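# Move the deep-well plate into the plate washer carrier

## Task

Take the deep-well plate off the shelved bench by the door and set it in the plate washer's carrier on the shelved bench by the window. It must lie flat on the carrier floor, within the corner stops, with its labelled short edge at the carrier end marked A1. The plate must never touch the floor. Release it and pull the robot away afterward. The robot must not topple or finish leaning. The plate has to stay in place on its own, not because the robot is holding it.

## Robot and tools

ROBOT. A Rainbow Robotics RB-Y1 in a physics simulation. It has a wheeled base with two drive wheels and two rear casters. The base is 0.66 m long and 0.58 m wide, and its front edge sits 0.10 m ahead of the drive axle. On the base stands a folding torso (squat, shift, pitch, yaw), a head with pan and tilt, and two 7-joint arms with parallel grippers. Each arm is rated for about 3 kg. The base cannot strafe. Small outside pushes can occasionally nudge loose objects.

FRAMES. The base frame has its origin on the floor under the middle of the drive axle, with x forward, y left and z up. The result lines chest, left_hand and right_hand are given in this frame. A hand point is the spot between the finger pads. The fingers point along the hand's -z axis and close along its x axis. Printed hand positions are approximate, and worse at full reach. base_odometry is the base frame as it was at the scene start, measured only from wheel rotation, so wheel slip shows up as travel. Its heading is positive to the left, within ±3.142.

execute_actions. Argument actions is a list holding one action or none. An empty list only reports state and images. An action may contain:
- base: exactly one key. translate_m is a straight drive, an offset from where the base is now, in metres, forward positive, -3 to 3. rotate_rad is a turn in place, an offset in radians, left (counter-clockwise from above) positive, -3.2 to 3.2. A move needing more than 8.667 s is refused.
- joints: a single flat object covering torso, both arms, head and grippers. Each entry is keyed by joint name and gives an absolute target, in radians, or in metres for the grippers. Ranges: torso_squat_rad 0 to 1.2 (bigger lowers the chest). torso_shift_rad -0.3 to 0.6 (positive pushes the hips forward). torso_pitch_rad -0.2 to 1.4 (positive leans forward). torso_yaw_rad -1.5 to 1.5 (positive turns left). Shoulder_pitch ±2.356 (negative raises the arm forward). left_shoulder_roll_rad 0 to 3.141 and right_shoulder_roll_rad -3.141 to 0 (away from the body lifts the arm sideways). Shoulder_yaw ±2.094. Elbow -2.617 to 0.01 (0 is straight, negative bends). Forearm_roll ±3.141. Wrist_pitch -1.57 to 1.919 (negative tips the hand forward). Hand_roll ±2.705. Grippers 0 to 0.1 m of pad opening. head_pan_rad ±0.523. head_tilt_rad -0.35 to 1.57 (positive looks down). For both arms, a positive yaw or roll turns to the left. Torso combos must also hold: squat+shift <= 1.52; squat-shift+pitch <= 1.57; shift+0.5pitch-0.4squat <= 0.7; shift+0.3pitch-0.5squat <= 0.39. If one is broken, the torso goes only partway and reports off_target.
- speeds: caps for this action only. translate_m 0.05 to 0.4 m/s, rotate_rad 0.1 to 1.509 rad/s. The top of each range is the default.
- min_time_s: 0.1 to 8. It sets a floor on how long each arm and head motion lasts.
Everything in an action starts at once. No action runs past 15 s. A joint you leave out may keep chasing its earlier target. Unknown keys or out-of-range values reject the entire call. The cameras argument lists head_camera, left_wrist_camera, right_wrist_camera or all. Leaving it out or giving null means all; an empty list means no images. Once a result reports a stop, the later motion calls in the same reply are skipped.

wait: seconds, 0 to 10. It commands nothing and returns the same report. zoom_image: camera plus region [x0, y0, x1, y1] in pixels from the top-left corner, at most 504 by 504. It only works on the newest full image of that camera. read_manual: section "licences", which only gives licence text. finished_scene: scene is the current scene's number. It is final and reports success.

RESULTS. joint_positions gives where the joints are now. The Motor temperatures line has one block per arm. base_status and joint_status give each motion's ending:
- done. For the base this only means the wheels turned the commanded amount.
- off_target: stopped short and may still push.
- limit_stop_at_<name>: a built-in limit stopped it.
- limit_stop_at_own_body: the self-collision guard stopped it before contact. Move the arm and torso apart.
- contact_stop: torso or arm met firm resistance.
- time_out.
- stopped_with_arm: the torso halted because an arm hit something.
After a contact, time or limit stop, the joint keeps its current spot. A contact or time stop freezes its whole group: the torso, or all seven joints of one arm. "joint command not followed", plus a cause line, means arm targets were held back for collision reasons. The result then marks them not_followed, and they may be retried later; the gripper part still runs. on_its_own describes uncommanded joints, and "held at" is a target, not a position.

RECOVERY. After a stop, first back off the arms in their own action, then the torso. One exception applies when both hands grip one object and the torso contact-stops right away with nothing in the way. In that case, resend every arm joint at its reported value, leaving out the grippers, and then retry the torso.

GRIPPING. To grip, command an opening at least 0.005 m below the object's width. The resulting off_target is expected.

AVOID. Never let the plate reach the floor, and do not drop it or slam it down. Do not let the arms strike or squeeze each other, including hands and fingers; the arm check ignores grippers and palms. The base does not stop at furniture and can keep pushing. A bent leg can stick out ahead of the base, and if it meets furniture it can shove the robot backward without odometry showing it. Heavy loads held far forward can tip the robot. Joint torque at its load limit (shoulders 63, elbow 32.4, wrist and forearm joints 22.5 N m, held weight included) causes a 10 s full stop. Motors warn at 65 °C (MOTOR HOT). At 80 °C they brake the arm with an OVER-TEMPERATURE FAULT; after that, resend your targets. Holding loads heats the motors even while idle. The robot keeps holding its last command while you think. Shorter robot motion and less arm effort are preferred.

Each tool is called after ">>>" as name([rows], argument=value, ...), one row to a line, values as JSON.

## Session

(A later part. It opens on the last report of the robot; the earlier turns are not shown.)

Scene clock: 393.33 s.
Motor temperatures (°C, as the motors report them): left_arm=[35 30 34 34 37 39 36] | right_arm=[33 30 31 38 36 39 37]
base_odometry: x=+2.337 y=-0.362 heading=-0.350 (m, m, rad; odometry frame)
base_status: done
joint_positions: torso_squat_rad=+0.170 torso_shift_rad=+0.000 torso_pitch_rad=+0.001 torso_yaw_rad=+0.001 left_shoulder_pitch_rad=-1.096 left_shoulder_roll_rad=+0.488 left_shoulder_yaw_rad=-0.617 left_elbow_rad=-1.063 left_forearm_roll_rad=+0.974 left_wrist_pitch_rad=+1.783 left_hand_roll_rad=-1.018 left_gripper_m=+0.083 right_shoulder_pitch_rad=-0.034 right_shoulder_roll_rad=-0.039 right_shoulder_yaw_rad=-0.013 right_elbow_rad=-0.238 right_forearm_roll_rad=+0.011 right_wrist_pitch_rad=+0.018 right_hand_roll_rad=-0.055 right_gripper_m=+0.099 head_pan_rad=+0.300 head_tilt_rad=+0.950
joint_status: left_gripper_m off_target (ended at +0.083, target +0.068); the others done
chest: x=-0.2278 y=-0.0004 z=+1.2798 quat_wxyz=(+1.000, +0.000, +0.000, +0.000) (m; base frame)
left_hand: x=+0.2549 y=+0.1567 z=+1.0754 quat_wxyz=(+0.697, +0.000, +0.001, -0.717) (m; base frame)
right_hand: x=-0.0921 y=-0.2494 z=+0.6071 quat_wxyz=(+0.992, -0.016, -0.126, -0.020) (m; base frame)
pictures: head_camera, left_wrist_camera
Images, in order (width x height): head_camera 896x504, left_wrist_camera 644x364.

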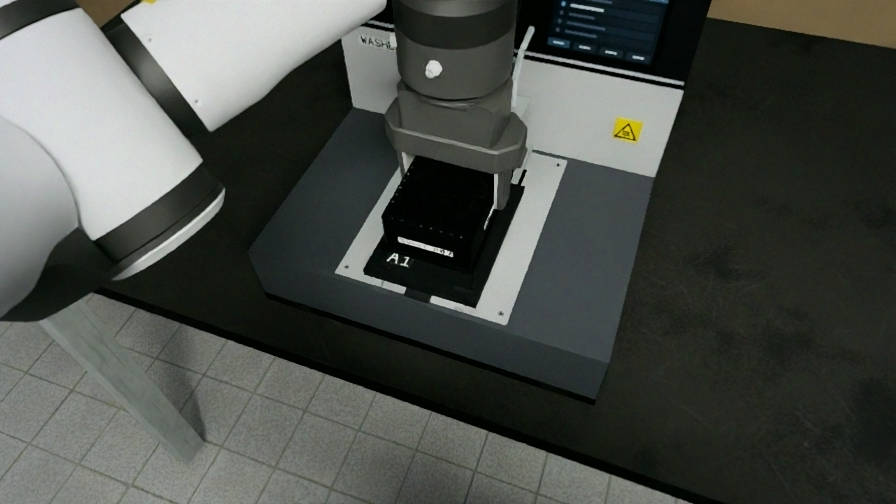

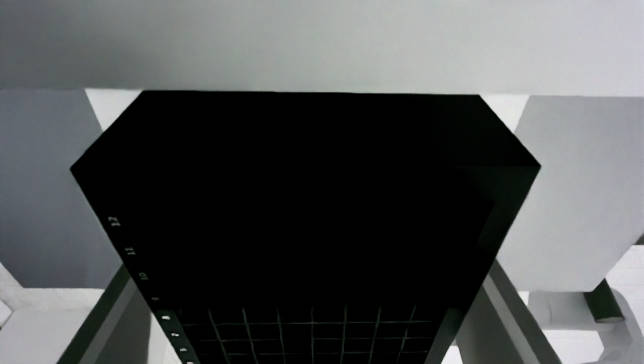

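>>> execute_actions([
  {"base": {"translate_m": -0.003}, "joints": {"torso_squat_rad": 0.22, "left_shoulder_pitch_rad": -1.0945, "left_shoulder_roll_rad": 0.4912, "left_shoulder_yaw_rad": -0.6155, "left_elbow_rad": -1.0638, "left_forearm_roll_rad": 0.974, "left_wrist_pitch_rad": 1.7832, "left_hand_roll_rad": -1.046, "left_gripper_m": 0.068}},
], cameras=["head_camera", "left_wrist_camera"])

Scene clock: 458.70 s.
Motor temperatures (°C, as the motors report them): left_arm=[35 30 34 34 37 39 36] | right_arm=[33 30 31 38 36 39 37]
base_odometry: x=+2.334 y=-0.361 heading=-0.350 (m, m, rad; odometry frame)
base_status: done
joint_positions: torso_squat_rad=+0.220 torso_shift_rad=+0.000 torso_pitch_rad=+0.001 torso_yaw_rad=+0.001 left_shoulder_pitch_rad=-1.095 left_shoulder_roll_rad=+0.491 left_shoulder_yaw_rad=-0.616 left_elbow_rad=-1.064 left_forearm_roll_rad=+0.974 left_wrist_pitch_rad=+1.783 left_hand_roll_rad=-1.046 left_gripper_m=+0.083 right_shoulder_pitch_rad=-0.034 right_shoulder_roll_rad=-0.039 right_shoulder_yaw_rad=-0.013 right_elbow_rad=-0.238 right_forearm_roll_rad=+0.011 right_wrist_pitch_rad=+0.018 right_hand_roll_rad=-0.055 right_gripper_m=+0.099 head_pan_rad=+0.300 head_tilt_rad=+0.950
joint_status: left_gripper_m off_target (ended at +0.083, target +0.068); the others done
chest: x=-0.2277 y=-0.0004 z=+1.2731 quat_wxyz=(+1.000, +0.000, +0.001, +0.000) (m; base frame)
left_hand: x=+0.2551 y=+0.1582 z=+1.0687 quat_wxyz=(+0.688, +0.000, +0.001, -0.726) (m; base frame)
right_hand: x=-0.0921 y=-0.2494 z=+0.6003 quat_wxyz=(+0.992, -0.016, -0.126, -0.020) (m; base frame)
pictures: head_camera, left_wrist_camera
Images, in order (width x height): head_camera 896x504, left_wrist_camera 644x364.

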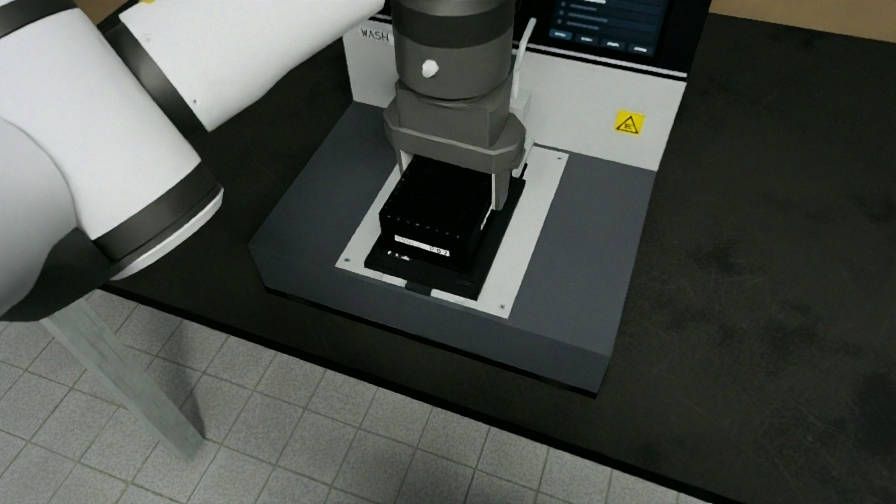

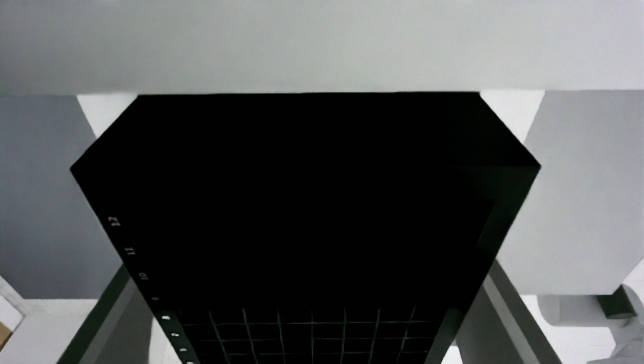

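>>> zoom_image(camera="left_wrist_camera", region=[0, 70, 200, 310])

>>> zoom_image(camera="left_wrist_camera", region=[444, 70, 644, 310])

>>> zoom_image(camera="head_camera", region=[355, 220, 505, 310])

Region (0, 70, 200, 310) of left_wrist_camera's 644x364 image, scaled by 2.100, with more detail than that image has.

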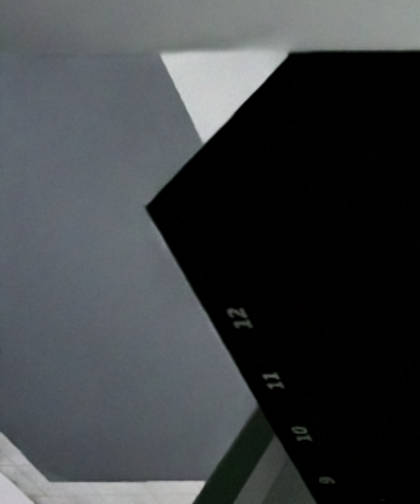

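Region (444, 70, 644, 310) of left_wrist_camera's 644x364 image, scaled by 2.100, with more detail than that image has.

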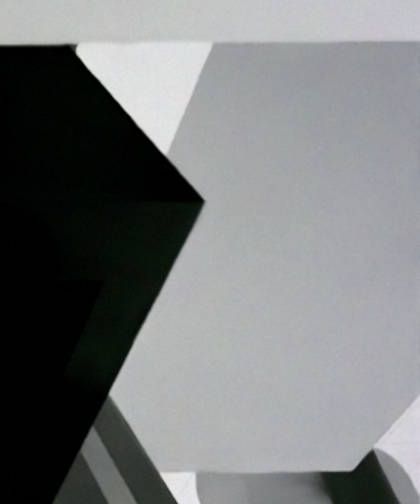

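Region (355, 220, 505, 310) of head_camera's 896x504 image, scaled by 3.360, with more detail than that image has; it fills the top 302 rows of this view, and the rest is white.

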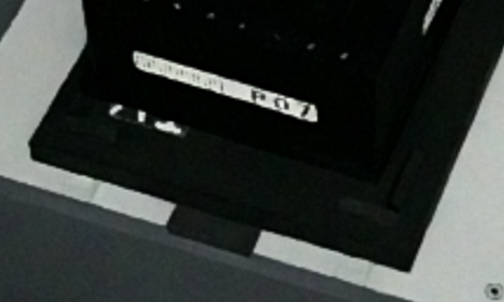

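>>> zoom_image(camera="head_camera", region=[440, 250, 500, 305])

>>> zoom_image(camera="head_camera", region=[358, 230, 418, 285])

Region (440, 250, 500, 305) of head_camera's 896x504 image, scaled by 8.400, with more detail than that image has; it fills the top 462 rows of this view, and the rest is white.

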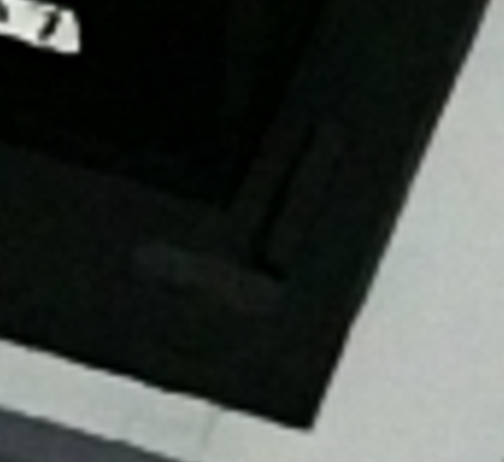

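Region (358, 230, 418, 285) of head_camera's 896x504 image, scaled by 8.400, with more detail than that image has; it fills the top 462 rows of this view, and the rest is white.

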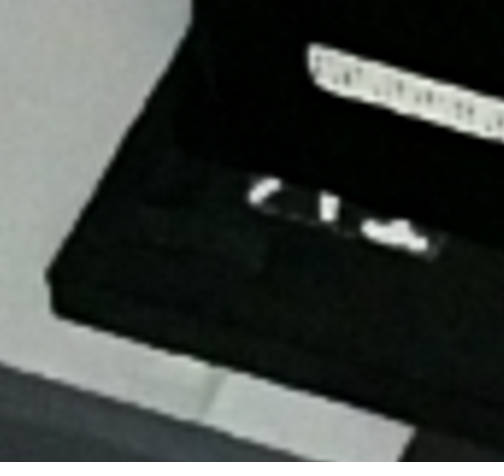

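>>> execute_actions([
  {"joints": {"torso_squat_rad": 0.295, "left_gripper_m": 0.068}},
], cameras=["head_camera", "left_wrist_camera"])

Scene clock: 488.27 s.
Motor temperatures (°C, as the motors report them): left_arm=[35 30 34 34 37 39 36] | right_arm=[33 30 31 38 36 39 37]
base_odometry: x=+2.334 y=-0.361 heading=-0.350 (m, m, rad; odometry frame)
base_status: not commanded
joint_positions: torso_squat_rad=+0.295 torso_shift_rad=+0.000 torso_pitch_rad=+0.001 torso_yaw_rad=+0.001 left_shoulder_pitch_rad=-1.096 left_shoulder_roll_rad=+0.492 left_shoulder_yaw_rad=-0.615 left_elbow_rad=-1.064 left_forearm_roll_rad=+0.974 left_wrist_pitch_rad=+1.783 left_hand_roll_rad=-1.046 left_gripper_m=+0.083 right_shoulder_pitch_rad=-0.034 right_shoulder_roll_rad=-0.039 right_shoulder_yaw_rad=-0.013 right_elbow_rad=-0.238 right_forearm_roll_rad=+0.011 right_wrist_pitch_rad=+0.018 right_hand_roll_rad=-0.055 right_gripper_m=+0.099 head_pan_rad=+0.300 head_tilt_rad=+0.950
joint_status: left_gripper_m off_target (ended at +0.083, target +0.068); the others done
chest: x=-0.2279 y=-0.0004 z=+1.2597 quat_wxyz=(+1.000, +0.000, +0.000, +0.000) (m; base frame)
left_hand: x=+0.2555 y=+0.1584 z=+1.0563 quat_wxyz=(+0.688, +0.001, +0.000, -0.726) (m; base frame)
right_hand: x=-0.0920 y=-0.2494 z=+0.5870 quat_wxyz=(+0.992, -0.016, -0.126, -0.020) (m; base frame)
pictures: head_camera, left_wrist_camera
Images, in order (width x height): head_camera 896x504, left_wrist_camera 644x364.

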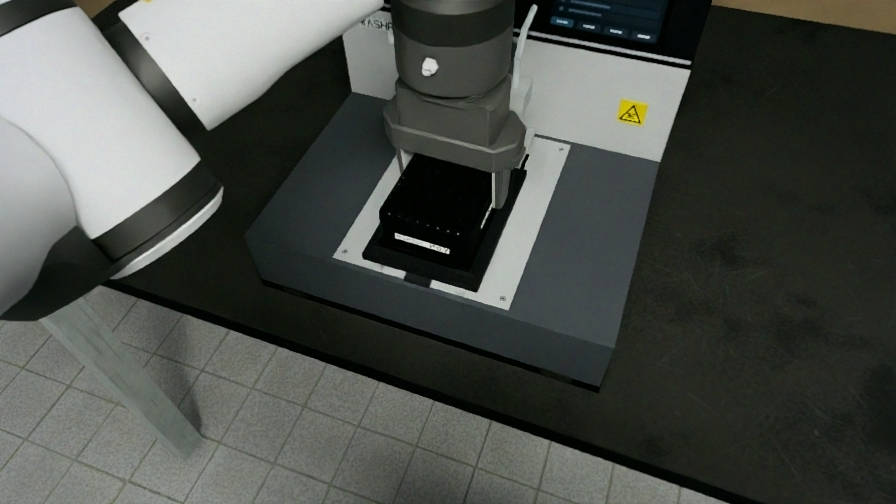

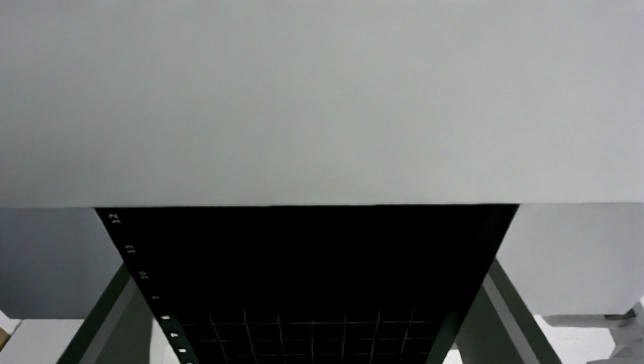

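>>> zoom_image(camera="head_camera", region=[355, 215, 505, 300])

>>> zoom_image(camera="head_camera", region=[440, 240, 500, 295])

Region (355, 215, 505, 300) of head_camera's 896x504 image, scaled by 3.360, with more detail than that image has; it fills the top 286 rows of this view, and the rest is white.

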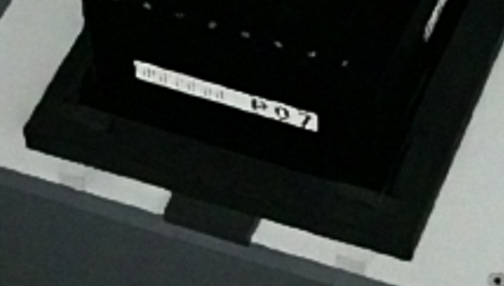

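Region (440, 240, 500, 295) of head_camera's 896x504 image, scaled by 8.400, with more detail than that image has; it fills the top 462 rows of this view, and the rest is white.

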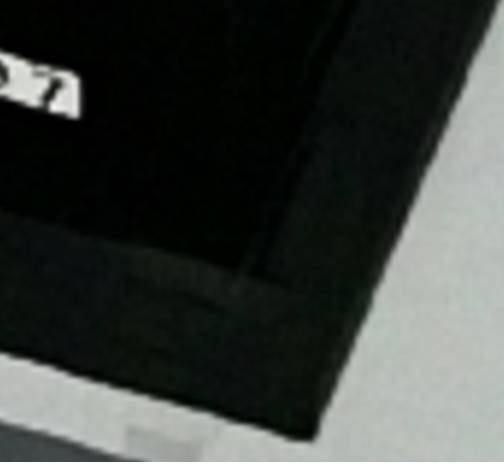

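>>> execute_actions([
  {"joints": {"left_gripper_m": 0.1}},
], cameras=["head_camera", "left_wrist_camera"])

Scene clock: 513.27 s.
Motor temperatures (°C, as the motors report them): left_arm=[35 30 34 34 37 39 36] | right_arm=[33 30 31 38 36 39 37]
base_odometry: x=+2.334 y=-0.361 heading=-0.350 (m, m, rad; odometry frame)
base_status: not commanded
joint_positions: torso_squat_rad=+0.295 torso_shift_rad=+0.000 torso_pitch_rad=+0.001 torso_yaw_rad=+0.001 left_shoulder_pitch_rad=-1.095 left_shoulder_roll_rad=+0.492 left_shoulder_yaw_rad=-0.615 left_elbow_rad=-1.064 left_forearm_roll_rad=+0.974 left_wrist_pitch_rad=+1.783 left_hand_roll_rad=-1.046 left_gripper_m=+0.100 right_shoulder_pitch_rad=-0.034 right_shoulder_roll_rad=-0.039 right_shoulder_yaw_rad=-0.013 right_elbow_rad=-0.238 right_forearm_roll_rad=+0.011 right_wrist_pitch_rad=+0.018 right_hand_roll_rad=-0.055 right_gripper_m=+0.099 head_pan_rad=+0.300 head_tilt_rad=+0.950
joint_status: all done
chest: x=-0.2278 y=-0.0004 z=+1.2597 quat_wxyz=(+1.000, +0.000, +0.000, +0.000) (m; base frame)
left_hand: x=+0.2552 y=+0.1583 z=+1.0557 quat_wxyz=(+0.688, +0.000, +0.000, -0.726) (m; base frame)
right_hand: x=-0.0921 y=-0.2494 z=+0.5869 quat_wxyz=(+0.992, -0.016, -0.126, -0.020) (m; base frame)
pictures: head_camera, left_wrist_camera
Images, in order (width x height): head_camera 896x504, left_wrist_camera 644x364.

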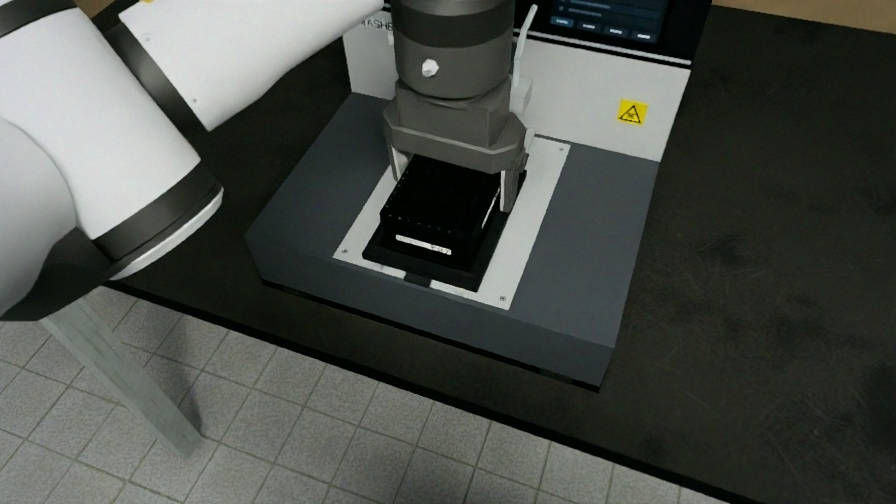

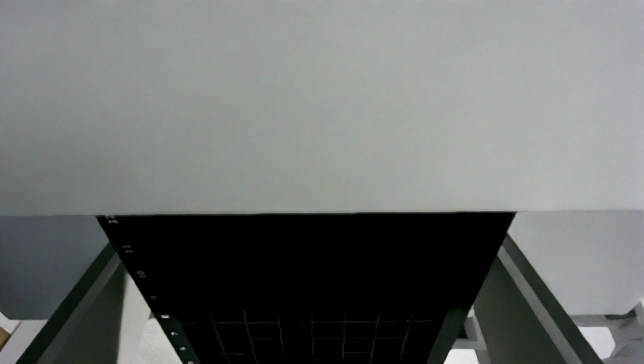

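>>> execute_actions([
  {"base": {"translate_m": -0.4}, "joints": {"torso_squat_rad": 0.0, "head_tilt_rad": 0.65, "head_pan_rad": 0.1}},
], cameras=["head_camera", "left_wrist_camera"])

Scene clock: 520.67 s.
Motor temperatures (°C, as the motors report them): left_arm=[35 30 34 34 37 39 36] | right_arm=[33 30 31 38 36 39 37]
base_odometry: x=+1.959 y=-0.224 heading=-0.349 (m, m, rad; odometry frame)
base_status: done
joint_positions: torso_squat_rad=+0.000 torso_shift_rad=+0.000 torso_pitch_rad=+0.001 torso_yaw_rad=+0.001 left_shoulder_pitch_rad=-1.095 left_shoulder_roll_rad=+0.491 left_shoulder_yaw_rad=-0.615 left_elbow_rad=-1.064 left_forearm_roll_rad=+0.974 left_wrist_pitch_rad=+1.783 left_hand_roll_rad=-1.046 left_gripper_m=+0.100 right_shoulder_pitch_rad=-0.034 right_shoulder_roll_rad=-0.039 right_shoulder_yaw_rad=-0.013 right_elbow_rad=-0.238 right_forearm_roll_rad=+0.011 right_wrist_pitch_rad=+0.018 right_hand_roll_rad=-0.055 right_gripper_m=+0.099 head_pan_rad=+0.100 head_tilt_rad=+0.650
joint_status: all done
chest: x=-0.2277 y=-0.0004 z=+1.2899 quat_wxyz=(+1.000, +0.000, +0.001, +0.000) (m; base frame)
left_hand: x=+0.2552 y=+0.1583 z=+1.0857 quat_wxyz=(+0.688, +0.000, +0.000, -0.726) (m; base frame)
right_hand: x=-0.0922 y=-0.2494 z=+0.6171 quat_wxyz=(+0.992, -0.016, -0.126, -0.020) (m; base frame)
pictures: head_camera, left_wrist_camera
Images, in order (width x height): head_camera 896x504, left_wrist_camera 644x364.

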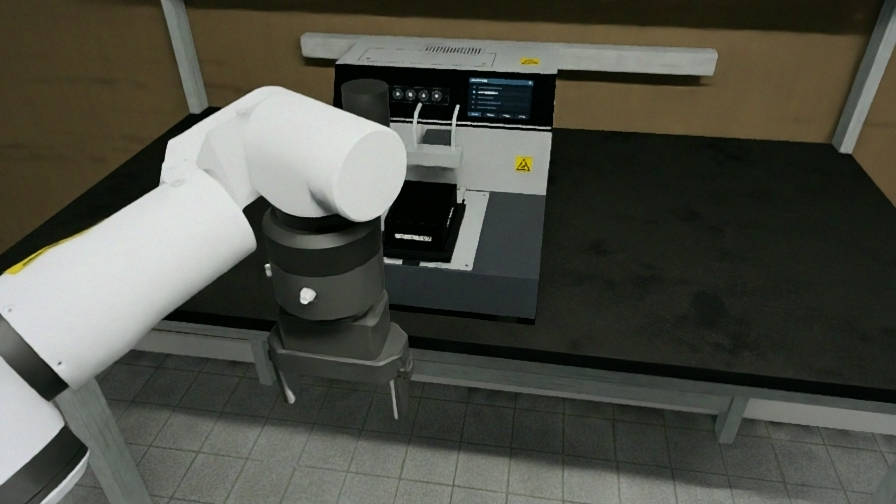

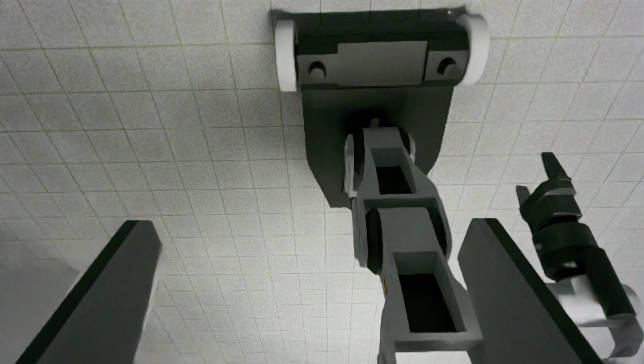

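>>> zoom_image(camera="head_camera", region=[375, 165, 495, 280])

Region (375, 165, 495, 280) of head_camera's 896x504 image, scaled by 4.200, with more detail than that image has; it fills the top 483 rows of this view, and the rest is white.

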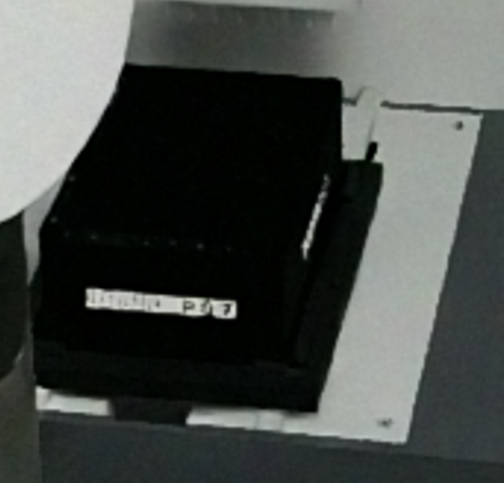

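>>> finished_scene(scene=2)

The scene is finished: the task was done.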